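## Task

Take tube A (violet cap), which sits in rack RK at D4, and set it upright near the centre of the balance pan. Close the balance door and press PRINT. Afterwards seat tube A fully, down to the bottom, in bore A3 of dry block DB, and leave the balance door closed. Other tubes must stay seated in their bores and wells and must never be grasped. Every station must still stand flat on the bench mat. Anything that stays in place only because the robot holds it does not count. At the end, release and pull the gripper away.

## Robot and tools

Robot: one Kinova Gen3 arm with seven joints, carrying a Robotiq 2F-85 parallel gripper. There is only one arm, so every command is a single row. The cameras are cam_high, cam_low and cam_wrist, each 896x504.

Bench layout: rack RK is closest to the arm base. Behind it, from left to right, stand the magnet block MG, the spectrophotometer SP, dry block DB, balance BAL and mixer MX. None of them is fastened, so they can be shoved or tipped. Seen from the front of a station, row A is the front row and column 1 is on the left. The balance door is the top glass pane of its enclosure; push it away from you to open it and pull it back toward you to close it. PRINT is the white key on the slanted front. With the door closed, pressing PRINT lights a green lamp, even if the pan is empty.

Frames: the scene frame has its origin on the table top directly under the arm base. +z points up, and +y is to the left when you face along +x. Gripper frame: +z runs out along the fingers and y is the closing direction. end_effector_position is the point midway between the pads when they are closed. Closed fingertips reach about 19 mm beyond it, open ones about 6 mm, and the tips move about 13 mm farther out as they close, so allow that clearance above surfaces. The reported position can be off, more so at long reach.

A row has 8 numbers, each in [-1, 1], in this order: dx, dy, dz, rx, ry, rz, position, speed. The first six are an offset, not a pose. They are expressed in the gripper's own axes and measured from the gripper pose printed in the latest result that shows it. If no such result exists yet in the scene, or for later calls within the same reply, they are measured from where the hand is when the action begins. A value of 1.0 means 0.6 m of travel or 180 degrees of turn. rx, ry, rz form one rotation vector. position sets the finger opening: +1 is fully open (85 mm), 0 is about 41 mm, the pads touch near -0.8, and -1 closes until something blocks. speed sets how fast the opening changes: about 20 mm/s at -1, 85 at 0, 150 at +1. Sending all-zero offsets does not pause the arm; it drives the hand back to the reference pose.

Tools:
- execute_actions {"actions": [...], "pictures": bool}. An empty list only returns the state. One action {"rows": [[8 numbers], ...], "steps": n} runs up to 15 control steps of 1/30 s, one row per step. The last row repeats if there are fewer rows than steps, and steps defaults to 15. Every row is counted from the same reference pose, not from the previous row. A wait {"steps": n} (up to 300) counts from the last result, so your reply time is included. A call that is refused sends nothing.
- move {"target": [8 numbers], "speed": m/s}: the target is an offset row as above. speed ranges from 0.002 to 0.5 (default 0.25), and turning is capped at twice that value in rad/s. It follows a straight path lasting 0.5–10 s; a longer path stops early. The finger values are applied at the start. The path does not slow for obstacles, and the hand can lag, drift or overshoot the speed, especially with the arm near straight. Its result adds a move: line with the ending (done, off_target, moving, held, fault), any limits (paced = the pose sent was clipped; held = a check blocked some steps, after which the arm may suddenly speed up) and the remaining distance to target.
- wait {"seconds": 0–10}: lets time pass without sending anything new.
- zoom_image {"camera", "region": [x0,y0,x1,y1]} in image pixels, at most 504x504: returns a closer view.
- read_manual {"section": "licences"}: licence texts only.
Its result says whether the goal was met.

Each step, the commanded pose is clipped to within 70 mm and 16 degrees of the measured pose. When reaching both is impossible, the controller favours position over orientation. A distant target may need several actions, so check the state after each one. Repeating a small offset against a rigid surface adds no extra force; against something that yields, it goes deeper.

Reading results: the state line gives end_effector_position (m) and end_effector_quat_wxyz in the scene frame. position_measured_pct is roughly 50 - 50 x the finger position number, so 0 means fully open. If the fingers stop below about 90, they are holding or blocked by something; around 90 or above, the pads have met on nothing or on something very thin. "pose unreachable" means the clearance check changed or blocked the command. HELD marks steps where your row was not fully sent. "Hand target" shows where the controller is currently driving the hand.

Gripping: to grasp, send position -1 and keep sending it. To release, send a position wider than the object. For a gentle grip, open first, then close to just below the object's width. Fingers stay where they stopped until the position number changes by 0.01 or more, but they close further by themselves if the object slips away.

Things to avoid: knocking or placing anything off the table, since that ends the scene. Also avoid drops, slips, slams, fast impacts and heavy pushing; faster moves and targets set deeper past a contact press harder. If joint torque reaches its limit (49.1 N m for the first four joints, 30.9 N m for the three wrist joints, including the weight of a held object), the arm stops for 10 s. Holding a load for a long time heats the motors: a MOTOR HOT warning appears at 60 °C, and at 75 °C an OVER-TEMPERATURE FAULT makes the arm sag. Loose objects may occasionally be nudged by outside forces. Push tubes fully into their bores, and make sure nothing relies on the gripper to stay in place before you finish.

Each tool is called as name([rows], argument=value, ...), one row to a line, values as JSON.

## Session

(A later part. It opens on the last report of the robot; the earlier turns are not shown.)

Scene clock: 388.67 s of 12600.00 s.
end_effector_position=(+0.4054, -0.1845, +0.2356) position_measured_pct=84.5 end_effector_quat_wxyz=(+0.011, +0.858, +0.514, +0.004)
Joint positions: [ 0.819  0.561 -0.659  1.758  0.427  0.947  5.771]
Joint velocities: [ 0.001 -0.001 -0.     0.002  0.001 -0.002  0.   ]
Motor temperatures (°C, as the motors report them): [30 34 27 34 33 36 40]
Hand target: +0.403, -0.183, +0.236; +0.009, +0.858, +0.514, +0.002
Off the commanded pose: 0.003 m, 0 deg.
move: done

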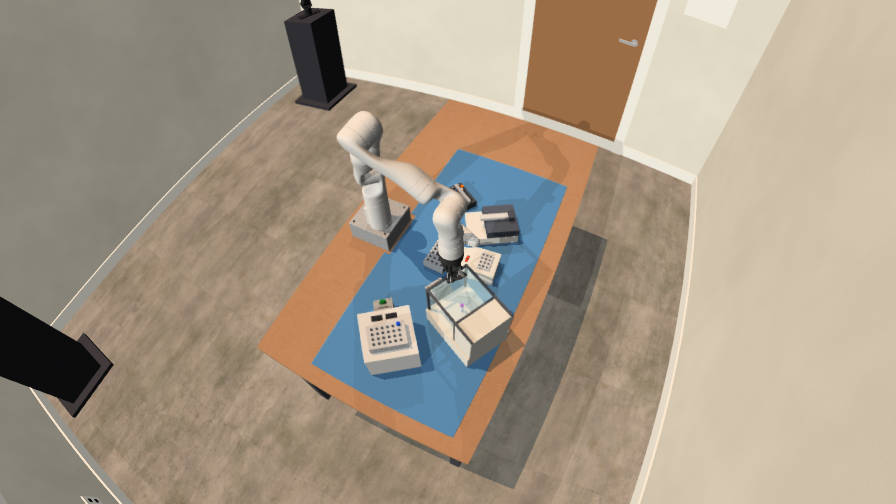

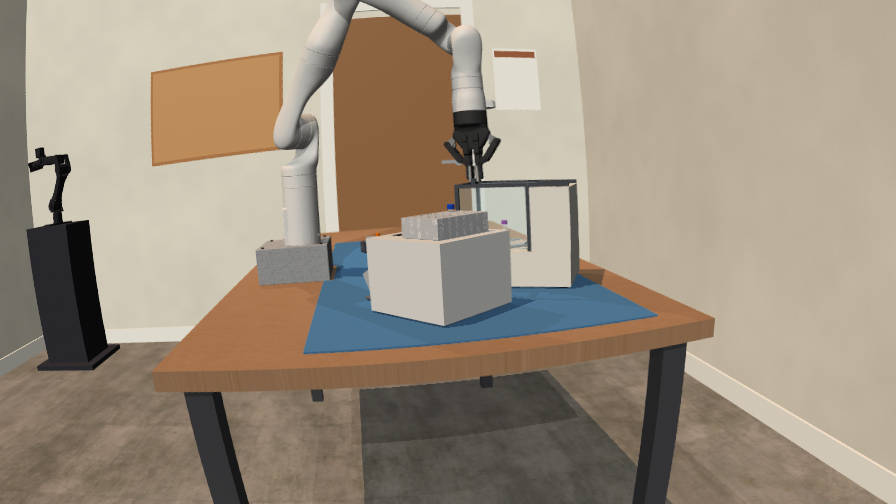

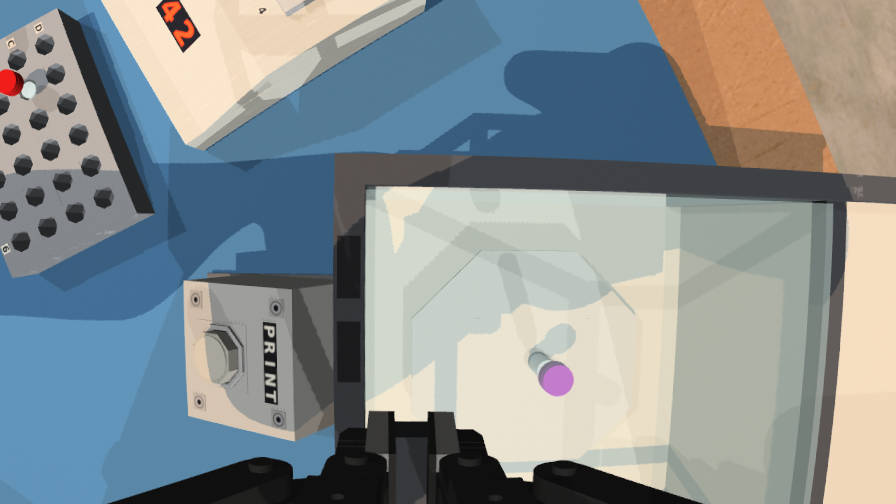

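Stopped: door shut. Release.

execute_actions([
  {"rows":[[0,0.001,0,0,0,0,-1,-0.3]],"steps":8},
], pictures=false)

move(target=[0,0,0,0,0,0,0.1,-0.5])

move(target=[0,-0.1,-0.1,0,0,0.5,-1,0], speed=0.1)

Scene clock: 394.23 s of 12600.00 s.
end_effector_position=(+0.4058, -0.1848, +0.2356) position_measured_pct=84.5 end_effector_quat_wxyz=(+0.011, +0.858, +0.514, +0.004)
Joint positions: [ 0.819  0.563 -0.659  1.756  0.427  0.948  5.772]
Joint velocities: [-0.     0.    -0.001  0.     0.003 -0.001  0.001]
Motor temperatures (°C, as the motors report them): [30 34 27 34 33 36 40]
Hand target: +0.406, -0.185, +0.236; +0.011, +0.858, +0.514, +0.004
Off the commanded pose: 0.000 m, 0 deg.
Steps of this call (steps 1 to 159: nothing new was sent; steps 160 to 167: all 8 steps of this action). Readings (end_effector_position | what the end effector reports):
160: (+0.4056, -0.1846, +0.2356) | position_measured_pct=84.5
161: (+0.4057, -0.1847, +0.2356) | position_measured_pct=84.5
163: (+0.4058, -0.1847, +0.2356) | position_measured_pct=84.5
167: the state above

Scene clock: 395.53 s of 12600.00 s.
end_effector_position=(+0.4058, -0.1848, +0.2356) position_measured_pct=45.2 end_effector_quat_wxyz=(+0.011, +0.858, +0.514, +0.004)
Joint positions: [ 0.819  0.563 -0.659  1.756  0.427  0.948  5.772]
Joint velocities: [-0.     0.     0.     0.     0.    -0.001  0.   ]
Motor temperatures (°C, as the motors report them): [30 34 27 34 33 36 40]
Hand target: +0.406, -0.185, +0.236; +0.011, +0.858, +0.514, +0.004
Off the commanded pose: 0.000 m, 0 deg.
move: done

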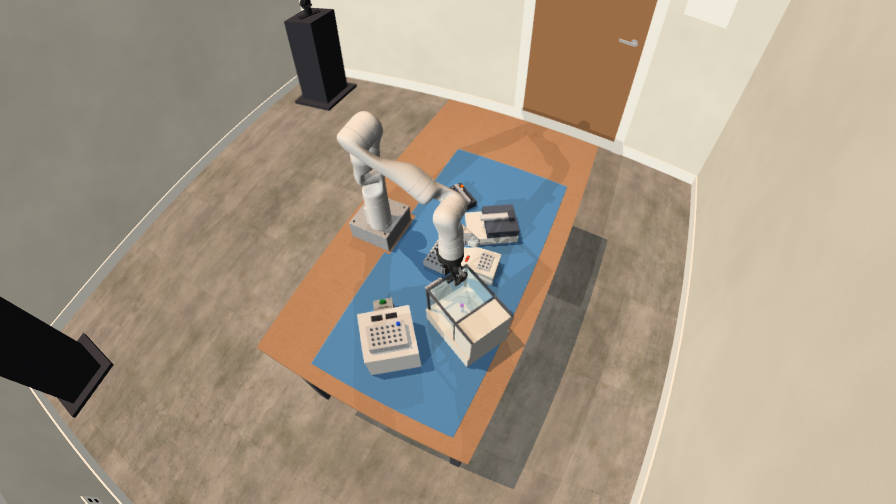

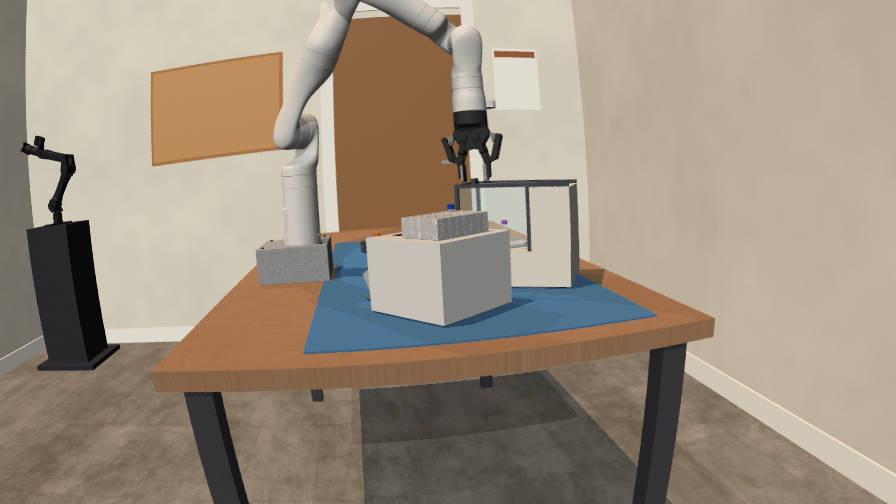

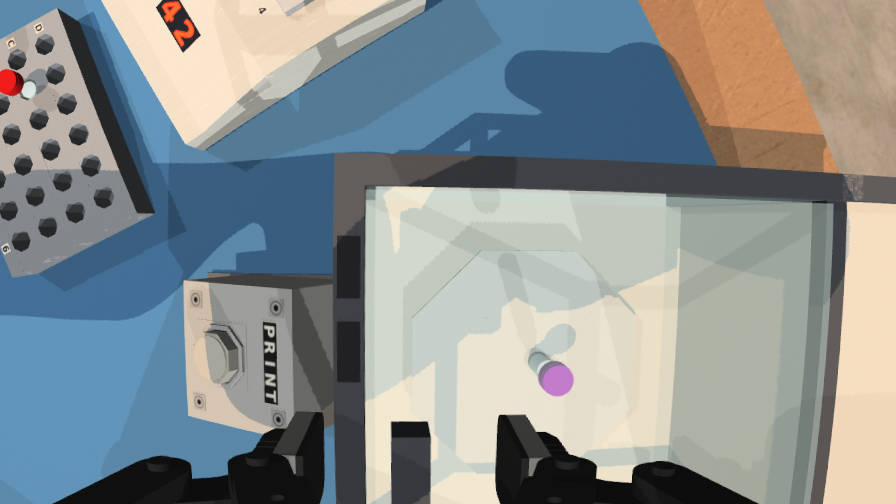

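Scene clock: 403.70 s of 12600.00 s.
end_effector_position=(+0.3516, -0.1557, +0.2939) position_measured_pct=91.7 end_effector_quat_wxyz=(+0.005, +0.970, -0.243, +0.011)
Joint positions: [ 0.625  0.296 -0.345  1.867  0.13   0.98   4.438]
Joint velocities: [-0.002 -0.002  0.    -0.     0.     0.    -0.006]
Motor temperatures (°C, as the motors report them): [30 34 27 34 33 36 40]
Hand target: +0.352, -0.156, +0.294; +0.005, +0.970, -0.243, +0.011
Off the commanded pose: 0.000 m, 0 deg.
move: done

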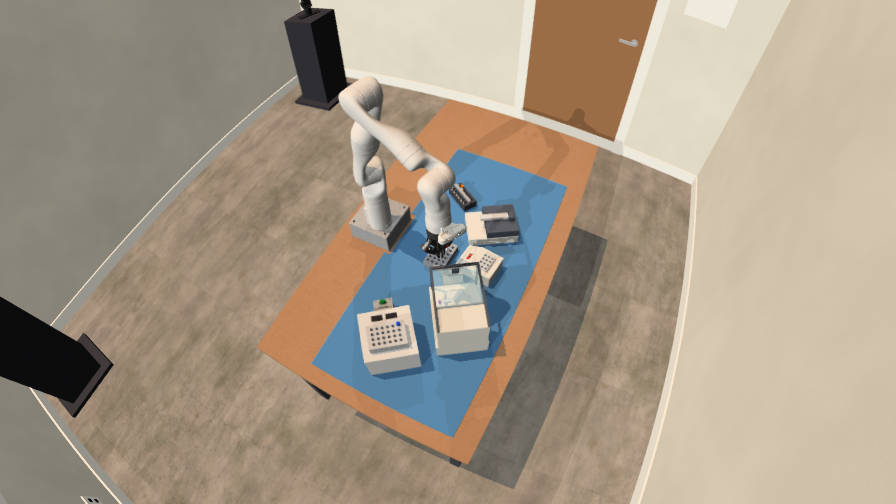

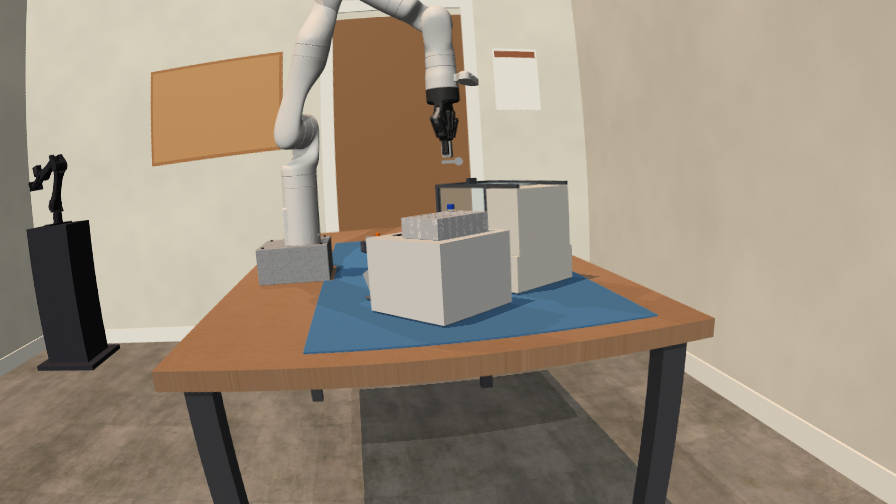

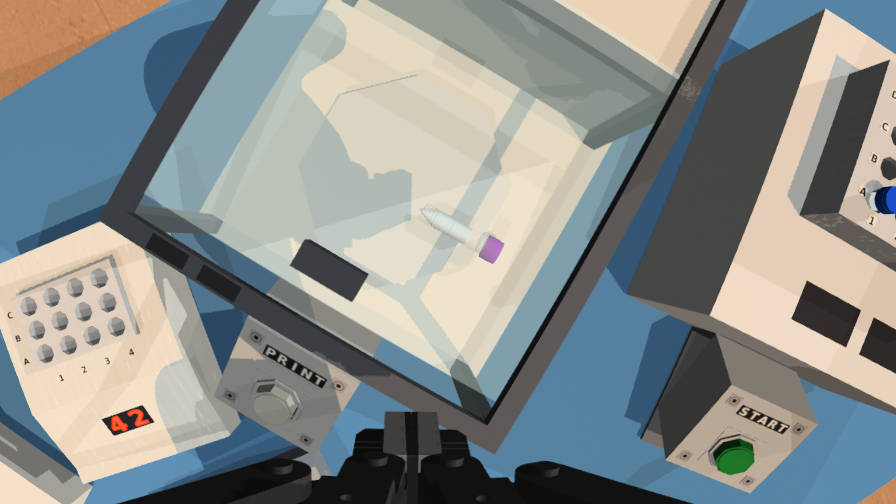

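move(target=[0.072,-0.0435,0,0,0,-0.333,0.2,0], speed=0.1)

Scene clock: 446.23 s of 12600.00 s.
end_effector_position=(+0.4019, -0.1529, +0.2950) position_measured_pct=40.1 end_effector_quat_wxyz=(+0.010, +0.962, +0.274, +0.007)
Joint positions: [ 0.71   0.421 -0.565  1.718  0.267  1.059  5.318]
Joint velocities: [ 0.001  0.002 -0.002 -0.001  0.     0.003  0.005]
Motor temperatures (°C, as the motors report them): [30 34 27 34 33 36 40]
Hand target: +0.402, -0.153, +0.295; +0.010, +0.962, +0.274, +0.007
Off the commanded pose: 0.000 m, 0 deg.
move: done

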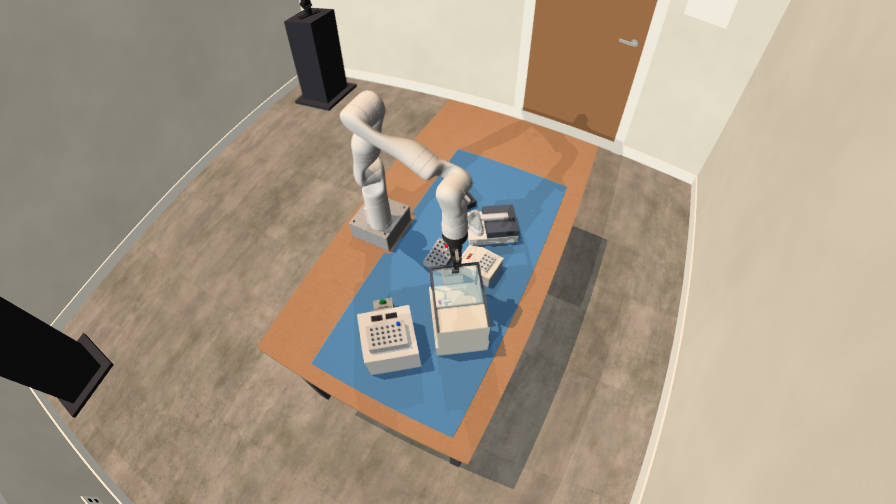

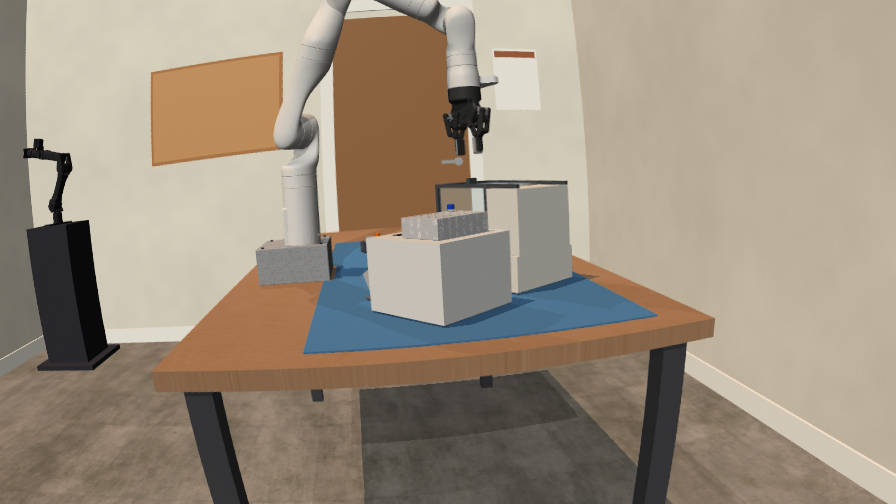

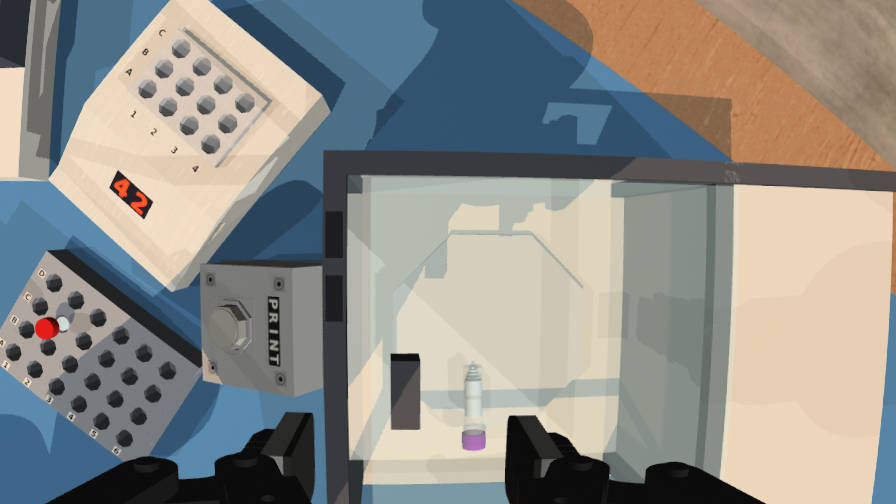

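execute_actions(actions=[])

Scene clock: 466.83 s of 12600.00 s.
end_effector_position=(+0.4019, -0.1530, +0.2949) position_measured_pct=40.1 end_effector_quat_wxyz=(+0.010, +0.962, +0.274, +0.007)
Joint positions: [ 0.71   0.421 -0.565  1.717  0.267  1.059  5.318]
Joint velocities: [ 0.    -0.    -0.     0.    -0.002  0.001  0.   ]
Motor temperatures (°C, as the motors report them): [30 34 27 34 33 36 40]
Hand target: +0.402, -0.153, +0.295; +0.010, +0.962, +0.274, +0.007
Off the commanded pose: 0.000 m, 0 deg.
Steps of this call (steps 1 to 618: nothing new was sent). Readings (end_effector_position | what the end effector reports):
1: (+0.4019, -0.1529, +0.2950) | position_measured_pct=40.1
2: (+0.4019, -0.1529, +0.2950) | position_measured_pct=40.1
4: (+0.4019, -0.1530, +0.2950) | position_measured_pct=40.1
8: (+0.4019, -0.1530, +0.2949) | position_measured_pct=40.1
618: the state above

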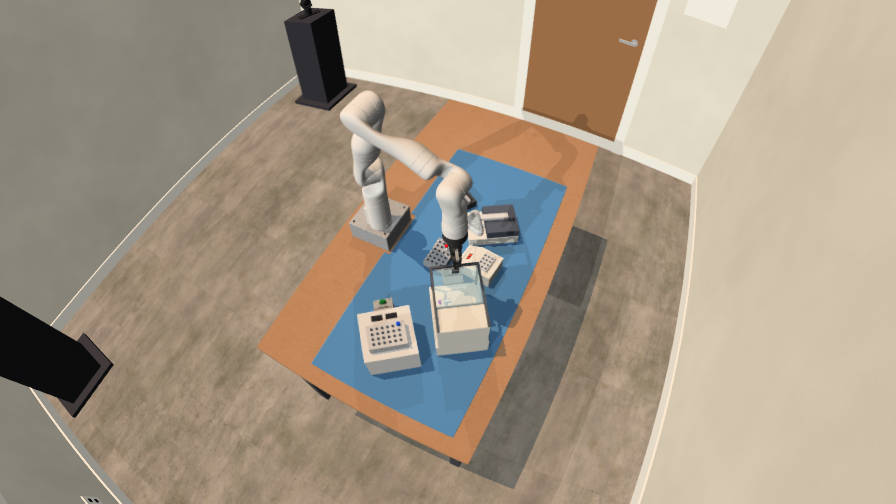

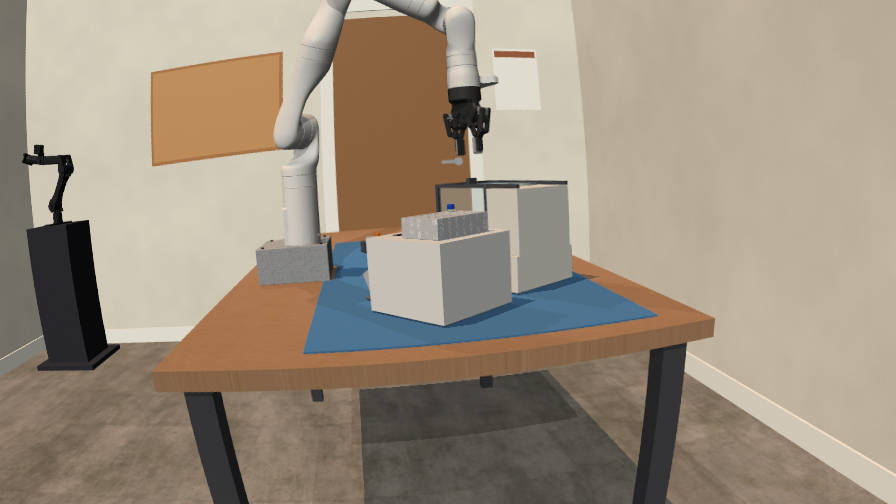

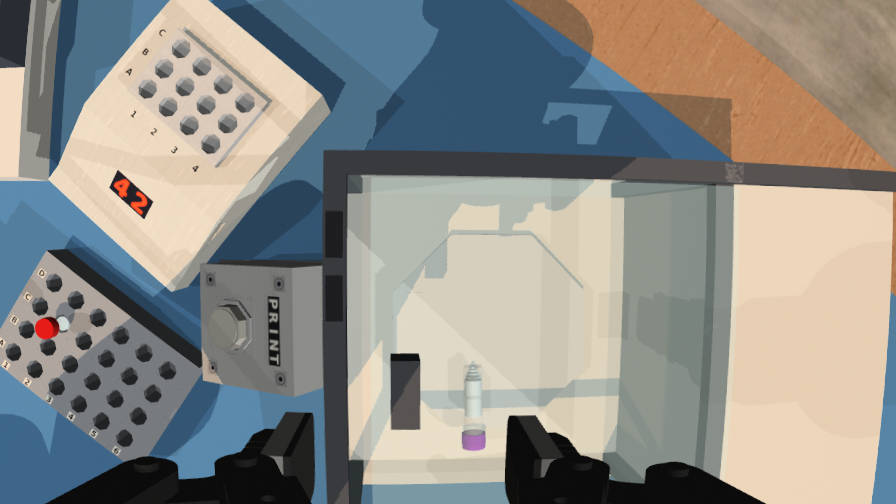

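move(target=[0.0083, -0.0025, 0.099, 0, 0, 0, 0.2, 0], speed=0.08)

execute_actions([
  {"rows": [[0,0,0,0,0,0,-1,0]], "steps": 15},
])

Scene clock: 471.67 s of 12600.00 s.
end_effector_position=(+0.4066, -0.1502, +0.2358) position_measured_pct=40.1 end_effector_quat_wxyz=(+0.010, +0.962, +0.274, +0.007)
Joint positions: [ 0.669  0.51  -0.531  1.8    0.336  0.901  5.247]
Joint velocities: [-0.002  0.004  0.001  0.002  0.001 -0.003 -0.003]
Motor temperatures (°C, as the motors report them): [30 34 27 34 33 36 40]
Hand target: +0.407, -0.150, +0.236; +0.010, +0.962, +0.274, +0.007
Off the commanded pose: 0.000 m, 0 deg.
move: done

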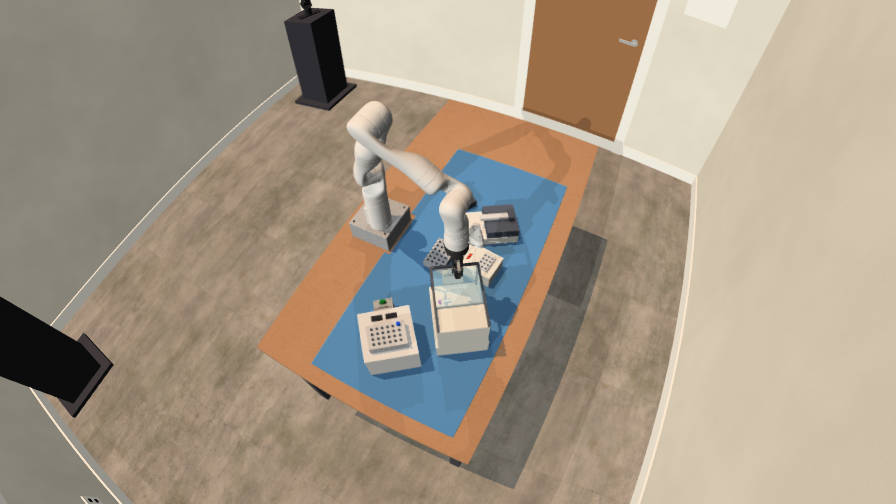

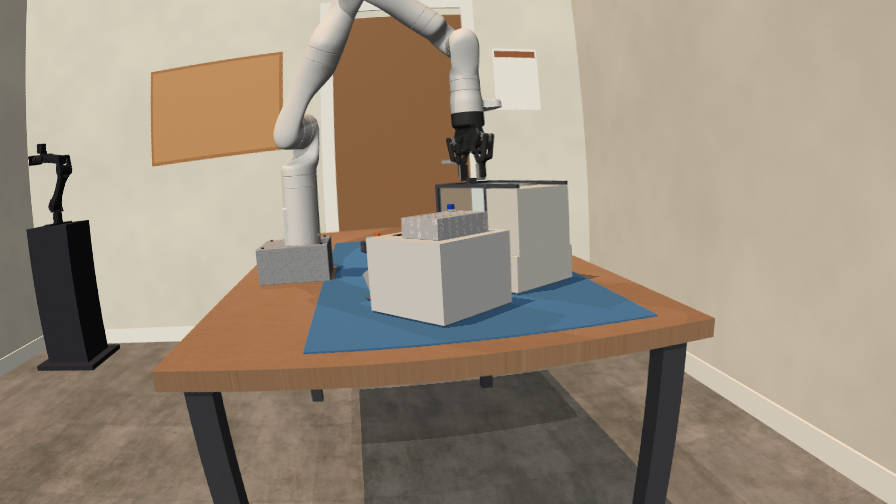

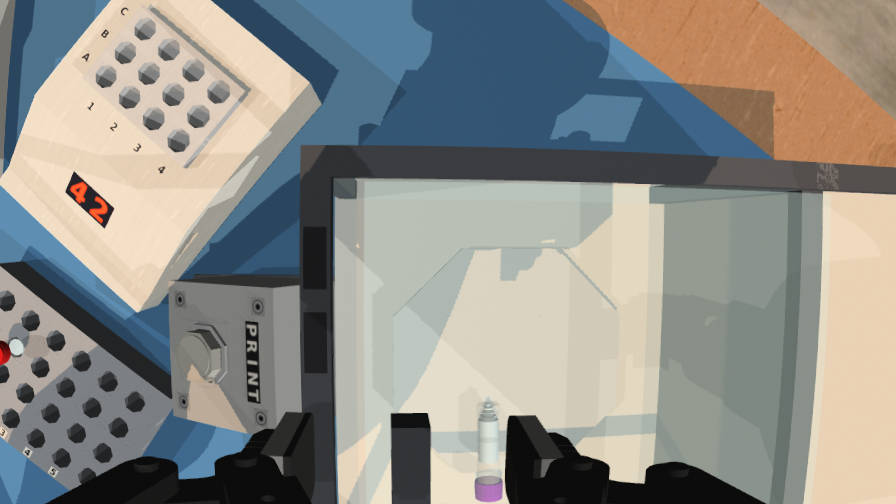

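Scene clock: 472.17 s of 12600.00 s.
end_effector_position=(+0.4066, -0.1502, +0.2358) position_measured_pct=76.6 end_effector_quat_wxyz=(+0.010, +0.962, +0.274, +0.007)
Joint positions: [ 0.669  0.51  -0.531  1.8    0.336  0.901  5.247]
Joint velocities: [ 0.    -0.     0.     0.001  0.     0.001  0.   ]
Motor temperatures (°C, as the motors report them): [30 34 27 34 33 36 40]
Hand target: +0.407, -0.150, +0.236; +0.010, +0.962, +0.274, +0.007
Off the commanded pose: 0.000 m, 0 deg.
Steps of this call (steps 1 to 15: all 15 steps of this action). Readings (end_effector_position | what the end effector reports):
1: (+0.4066, -0.1502, +0.2358) | position_measured_pct=40.1
2: (+0.4066, -0.1502, +0.2358) | position_measured_pct=40.5
4: (+0.4066, -0.1502, +0.2358) | position_measured_pct=44.4
8: (+0.4066, -0.1502, +0.2358) | position_measured_pct=56.0
15: the state above

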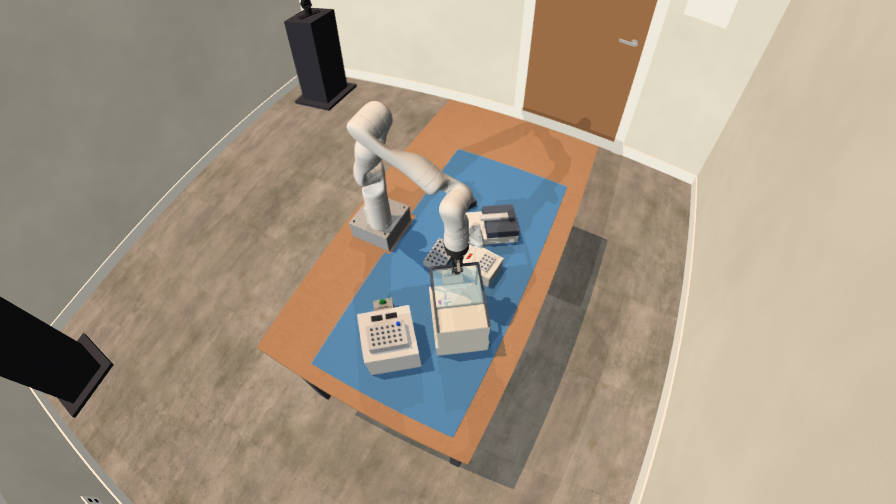

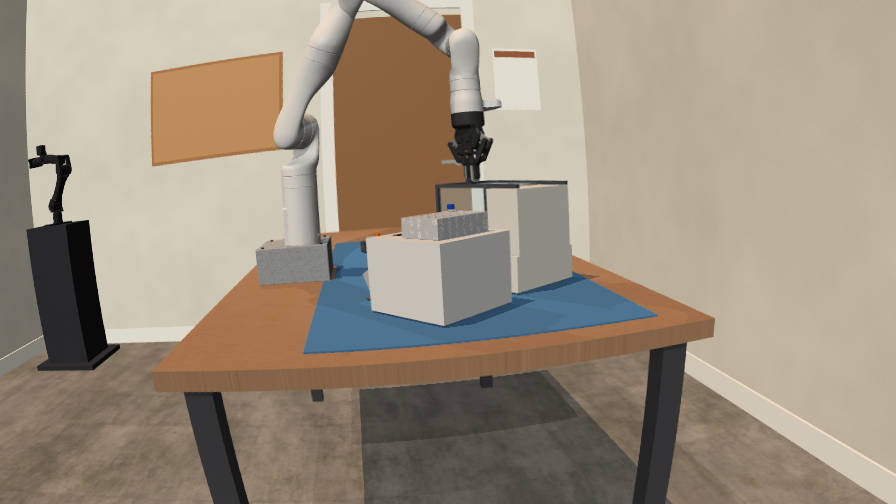

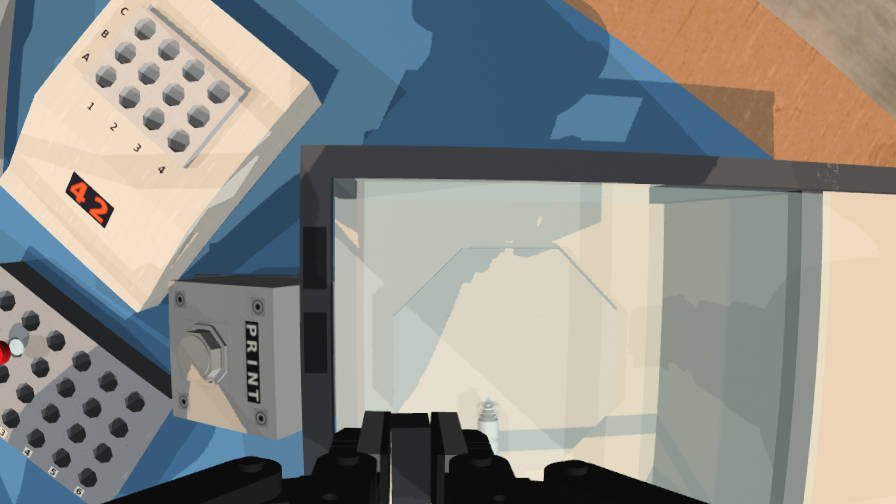

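move(target=[0, 0.18, 0, 0, 0, 0, -1, 0], speed=0.04)

Scene clock: 480.53 s of 12600.00 s.
end_effector_position=(+0.4638, -0.2388, +0.2367) position_measured_pct=84.1 end_effector_quat_wxyz=(+0.007, +0.961, +0.276, +0.006)
Joint positions: [ 0.727  0.679 -0.497  1.479  0.356  1.058  5.416]
Joint velocities: [-0.     0.003  0.    -0.007 -0.001  0.004  0.005]
Motor temperatures (°C, as the motors report them): [30 34 27 34 33 36 40]
Hand target: +0.464, -0.241, +0.239; +0.010, +0.962, +0.274, +0.007
Off the commanded pose: 0.004 m, 0 deg.
move: off_target

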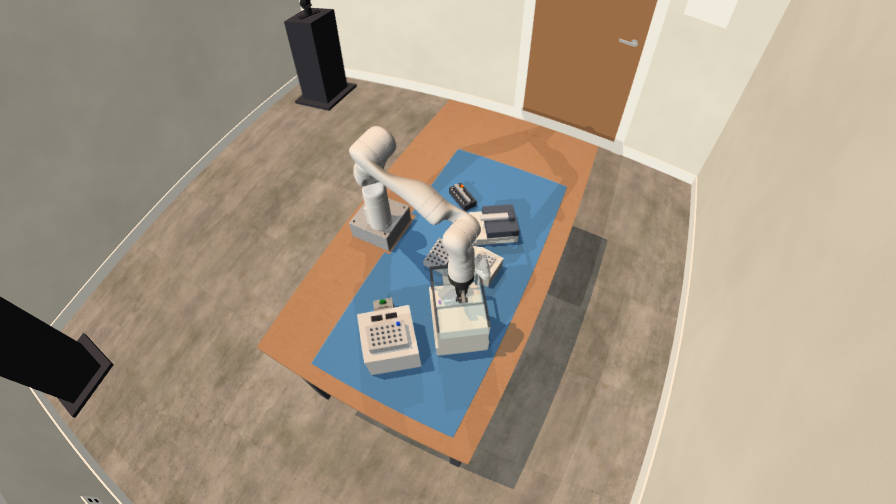

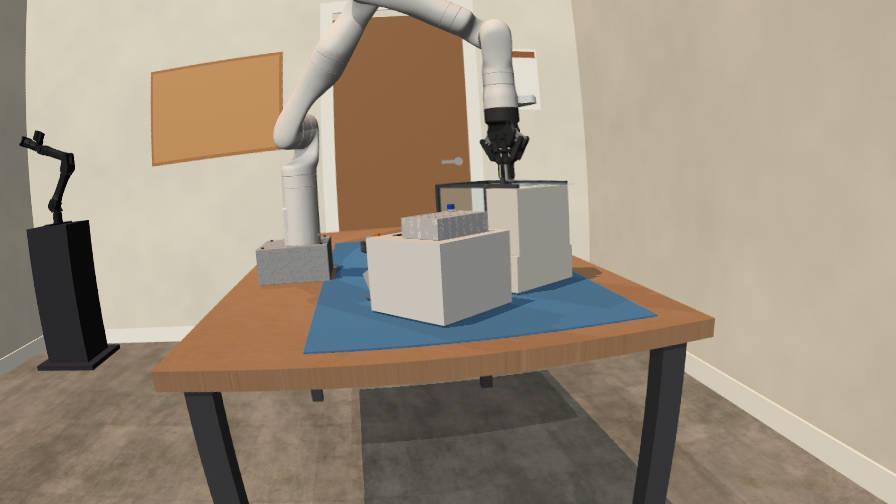

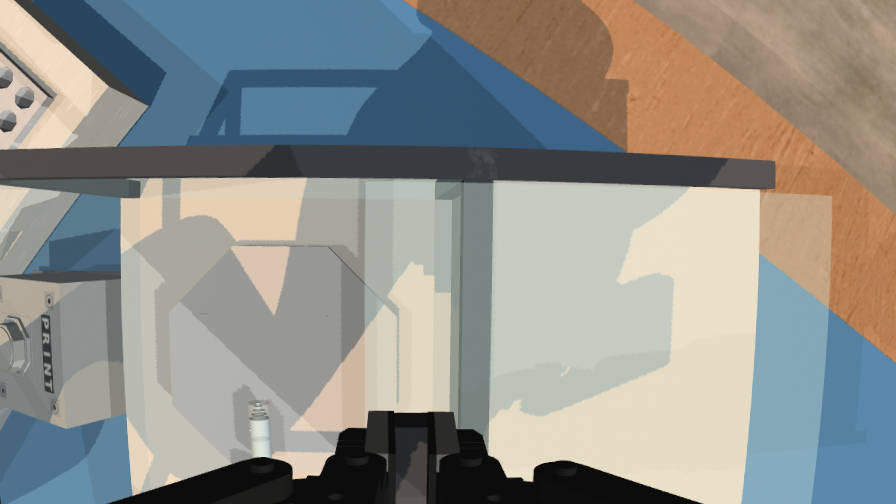

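execute_actions([
  {"rows": [[0,0,0,0,0,0,0.3,0]], "steps": 15},
], pictures=false)

move(target=[0, 0, -0.1, 0, 0, 0, 0.3, 0], speed=0.1)

Scene clock: 485.03 s of 12600.00 s.
end_effector_position=(+0.4638, -0.2388, +0.2367) position_measured_pct=47.6 end_effector_quat_wxyz=(+0.007, +0.961, +0.276, +0.006)
Joint positions: [ 0.727  0.679 -0.496  1.479  0.356  1.057  5.416]
Joint velocities: [ 0.    -0.     0.001 -0.    -0.001 -0.001 -0.001]
Motor temperatures (°C, as the motors report them): [30 34 27 34 33 36 40]
Hand target: +0.464, -0.239, +0.237; +0.007, +0.961, +0.276, +0.006
Off the commanded pose: 0.000 m, 0 deg.
Steps of this call (steps 1 to 120: nothing new was sent; steps 121 to 135: all 15 steps of this action). Readings (end_effector_position | what the end effector reports):
121: (+0.4639, -0.2387, +0.2365) | position_measured_pct=84.1
122: (+0.4640, -0.2386, +0.2364) | position_measured_pct=84.1
124: (+0.4639, -0.2387, +0.2363) | position_measured_pct=79.8
128: (+0.4638, -0.2387, +0.2366) | position_measured_pct=68.7
135: the state above

Scene clock: 486.47 s of 12600.00 s.
end_effector_position=(+0.4628, -0.2380, +0.2965) position_measured_pct=34.9 end_effector_quat_wxyz=(+0.007, +0.961, +0.276, +0.006)
Joint positions: [ 0.735  0.611 -0.518  1.39   0.315  1.206  5.452]
Joint velocities: [ 0.    -0.002  0.001 -0.005 -0.002  0.003  0.001]
Motor temperatures (°C, as the motors report them): [30 34 27 34 33 36 40]
Hand target: +0.463, -0.238, +0.297; +0.007, +0.961, +0.276, +0.006
Off the commanded pose: 0.000 m, 0 deg.
move: done

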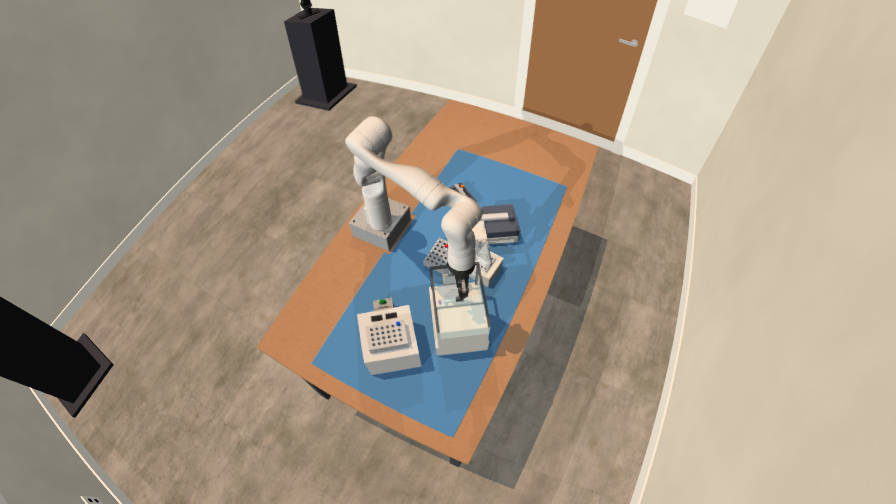

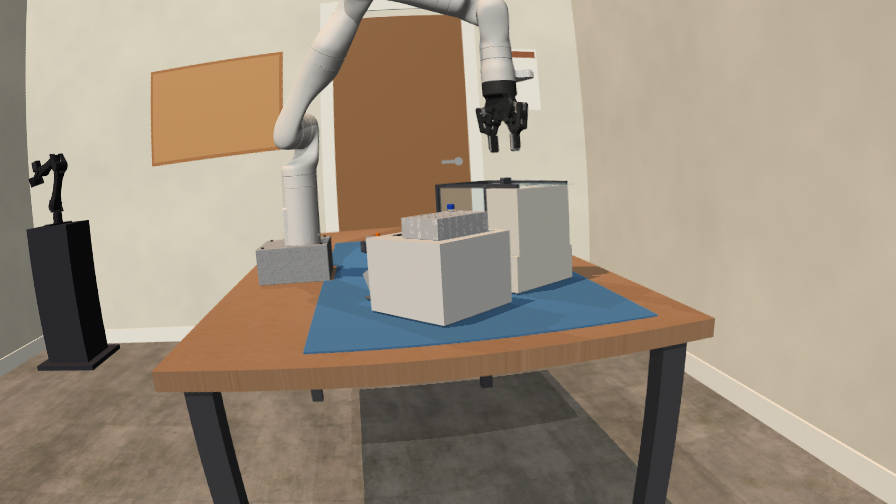

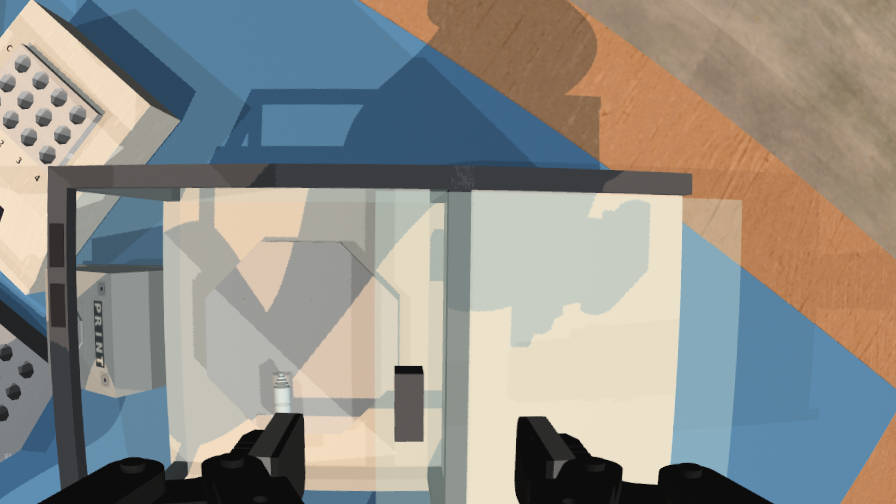

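move(target=[-0.05, -0.1, -0.05, 0, 0, 0, 0.3, 0], speed=0.15)

Scene clock: 547.43 s of 12600.00 s.
end_effector_position=(+0.4049, -0.2028, +0.3247) position_measured_pct=34.9 end_effector_quat_wxyz=(+0.007, +0.961, +0.276, +0.006)
Joint positions: [ 0.794  0.439 -0.556  1.582  0.251  1.177  5.451]
Joint velocities: [ 0.003 -0.007  0.002  0.005 -0.003 -0.001  0.002]
Motor temperatures (°C, as the motors report them): [30 34 27 34 33 36 40]
Hand target: +0.405, -0.203, +0.325; +0.007, +0.961, +0.276, +0.006
Off the commanded pose: 0.001 m, 0 deg.
move: done

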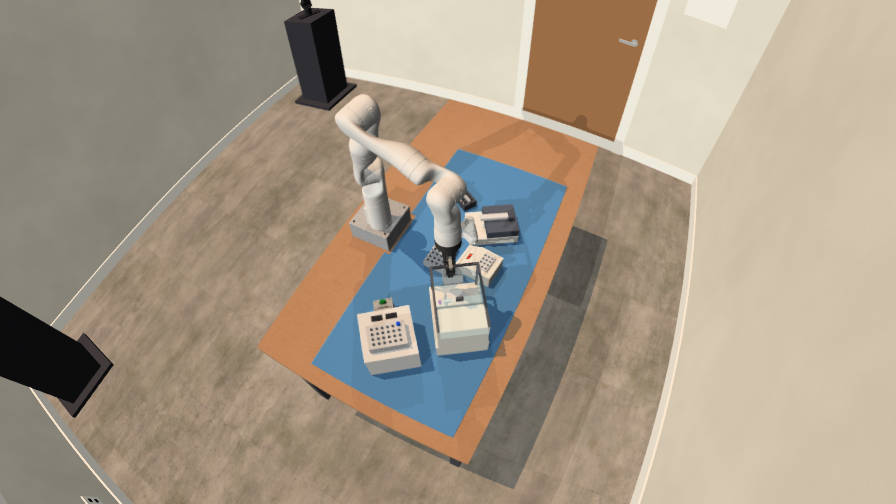

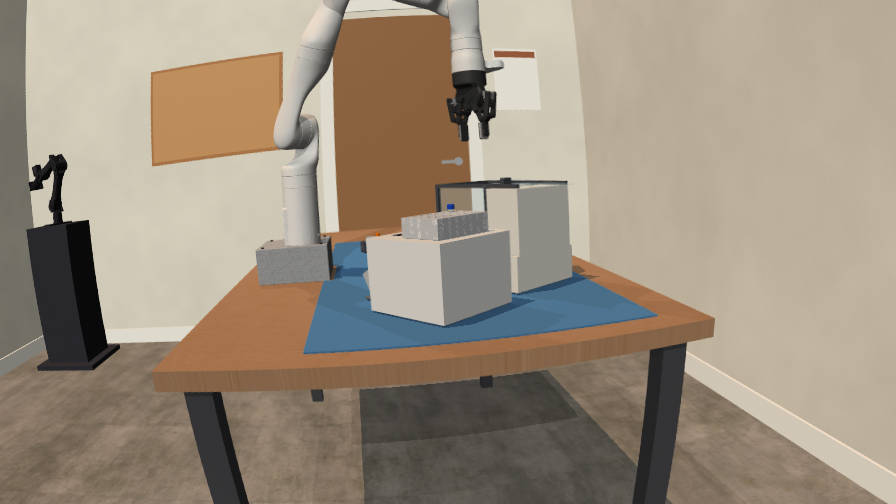

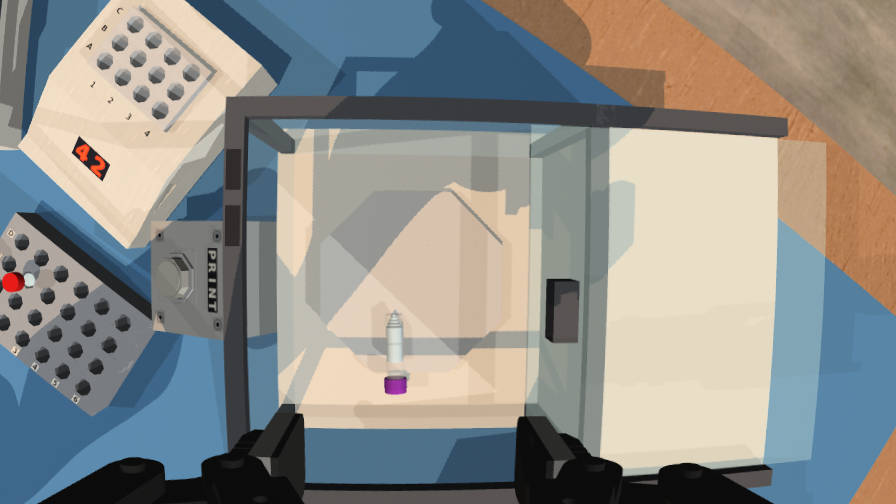

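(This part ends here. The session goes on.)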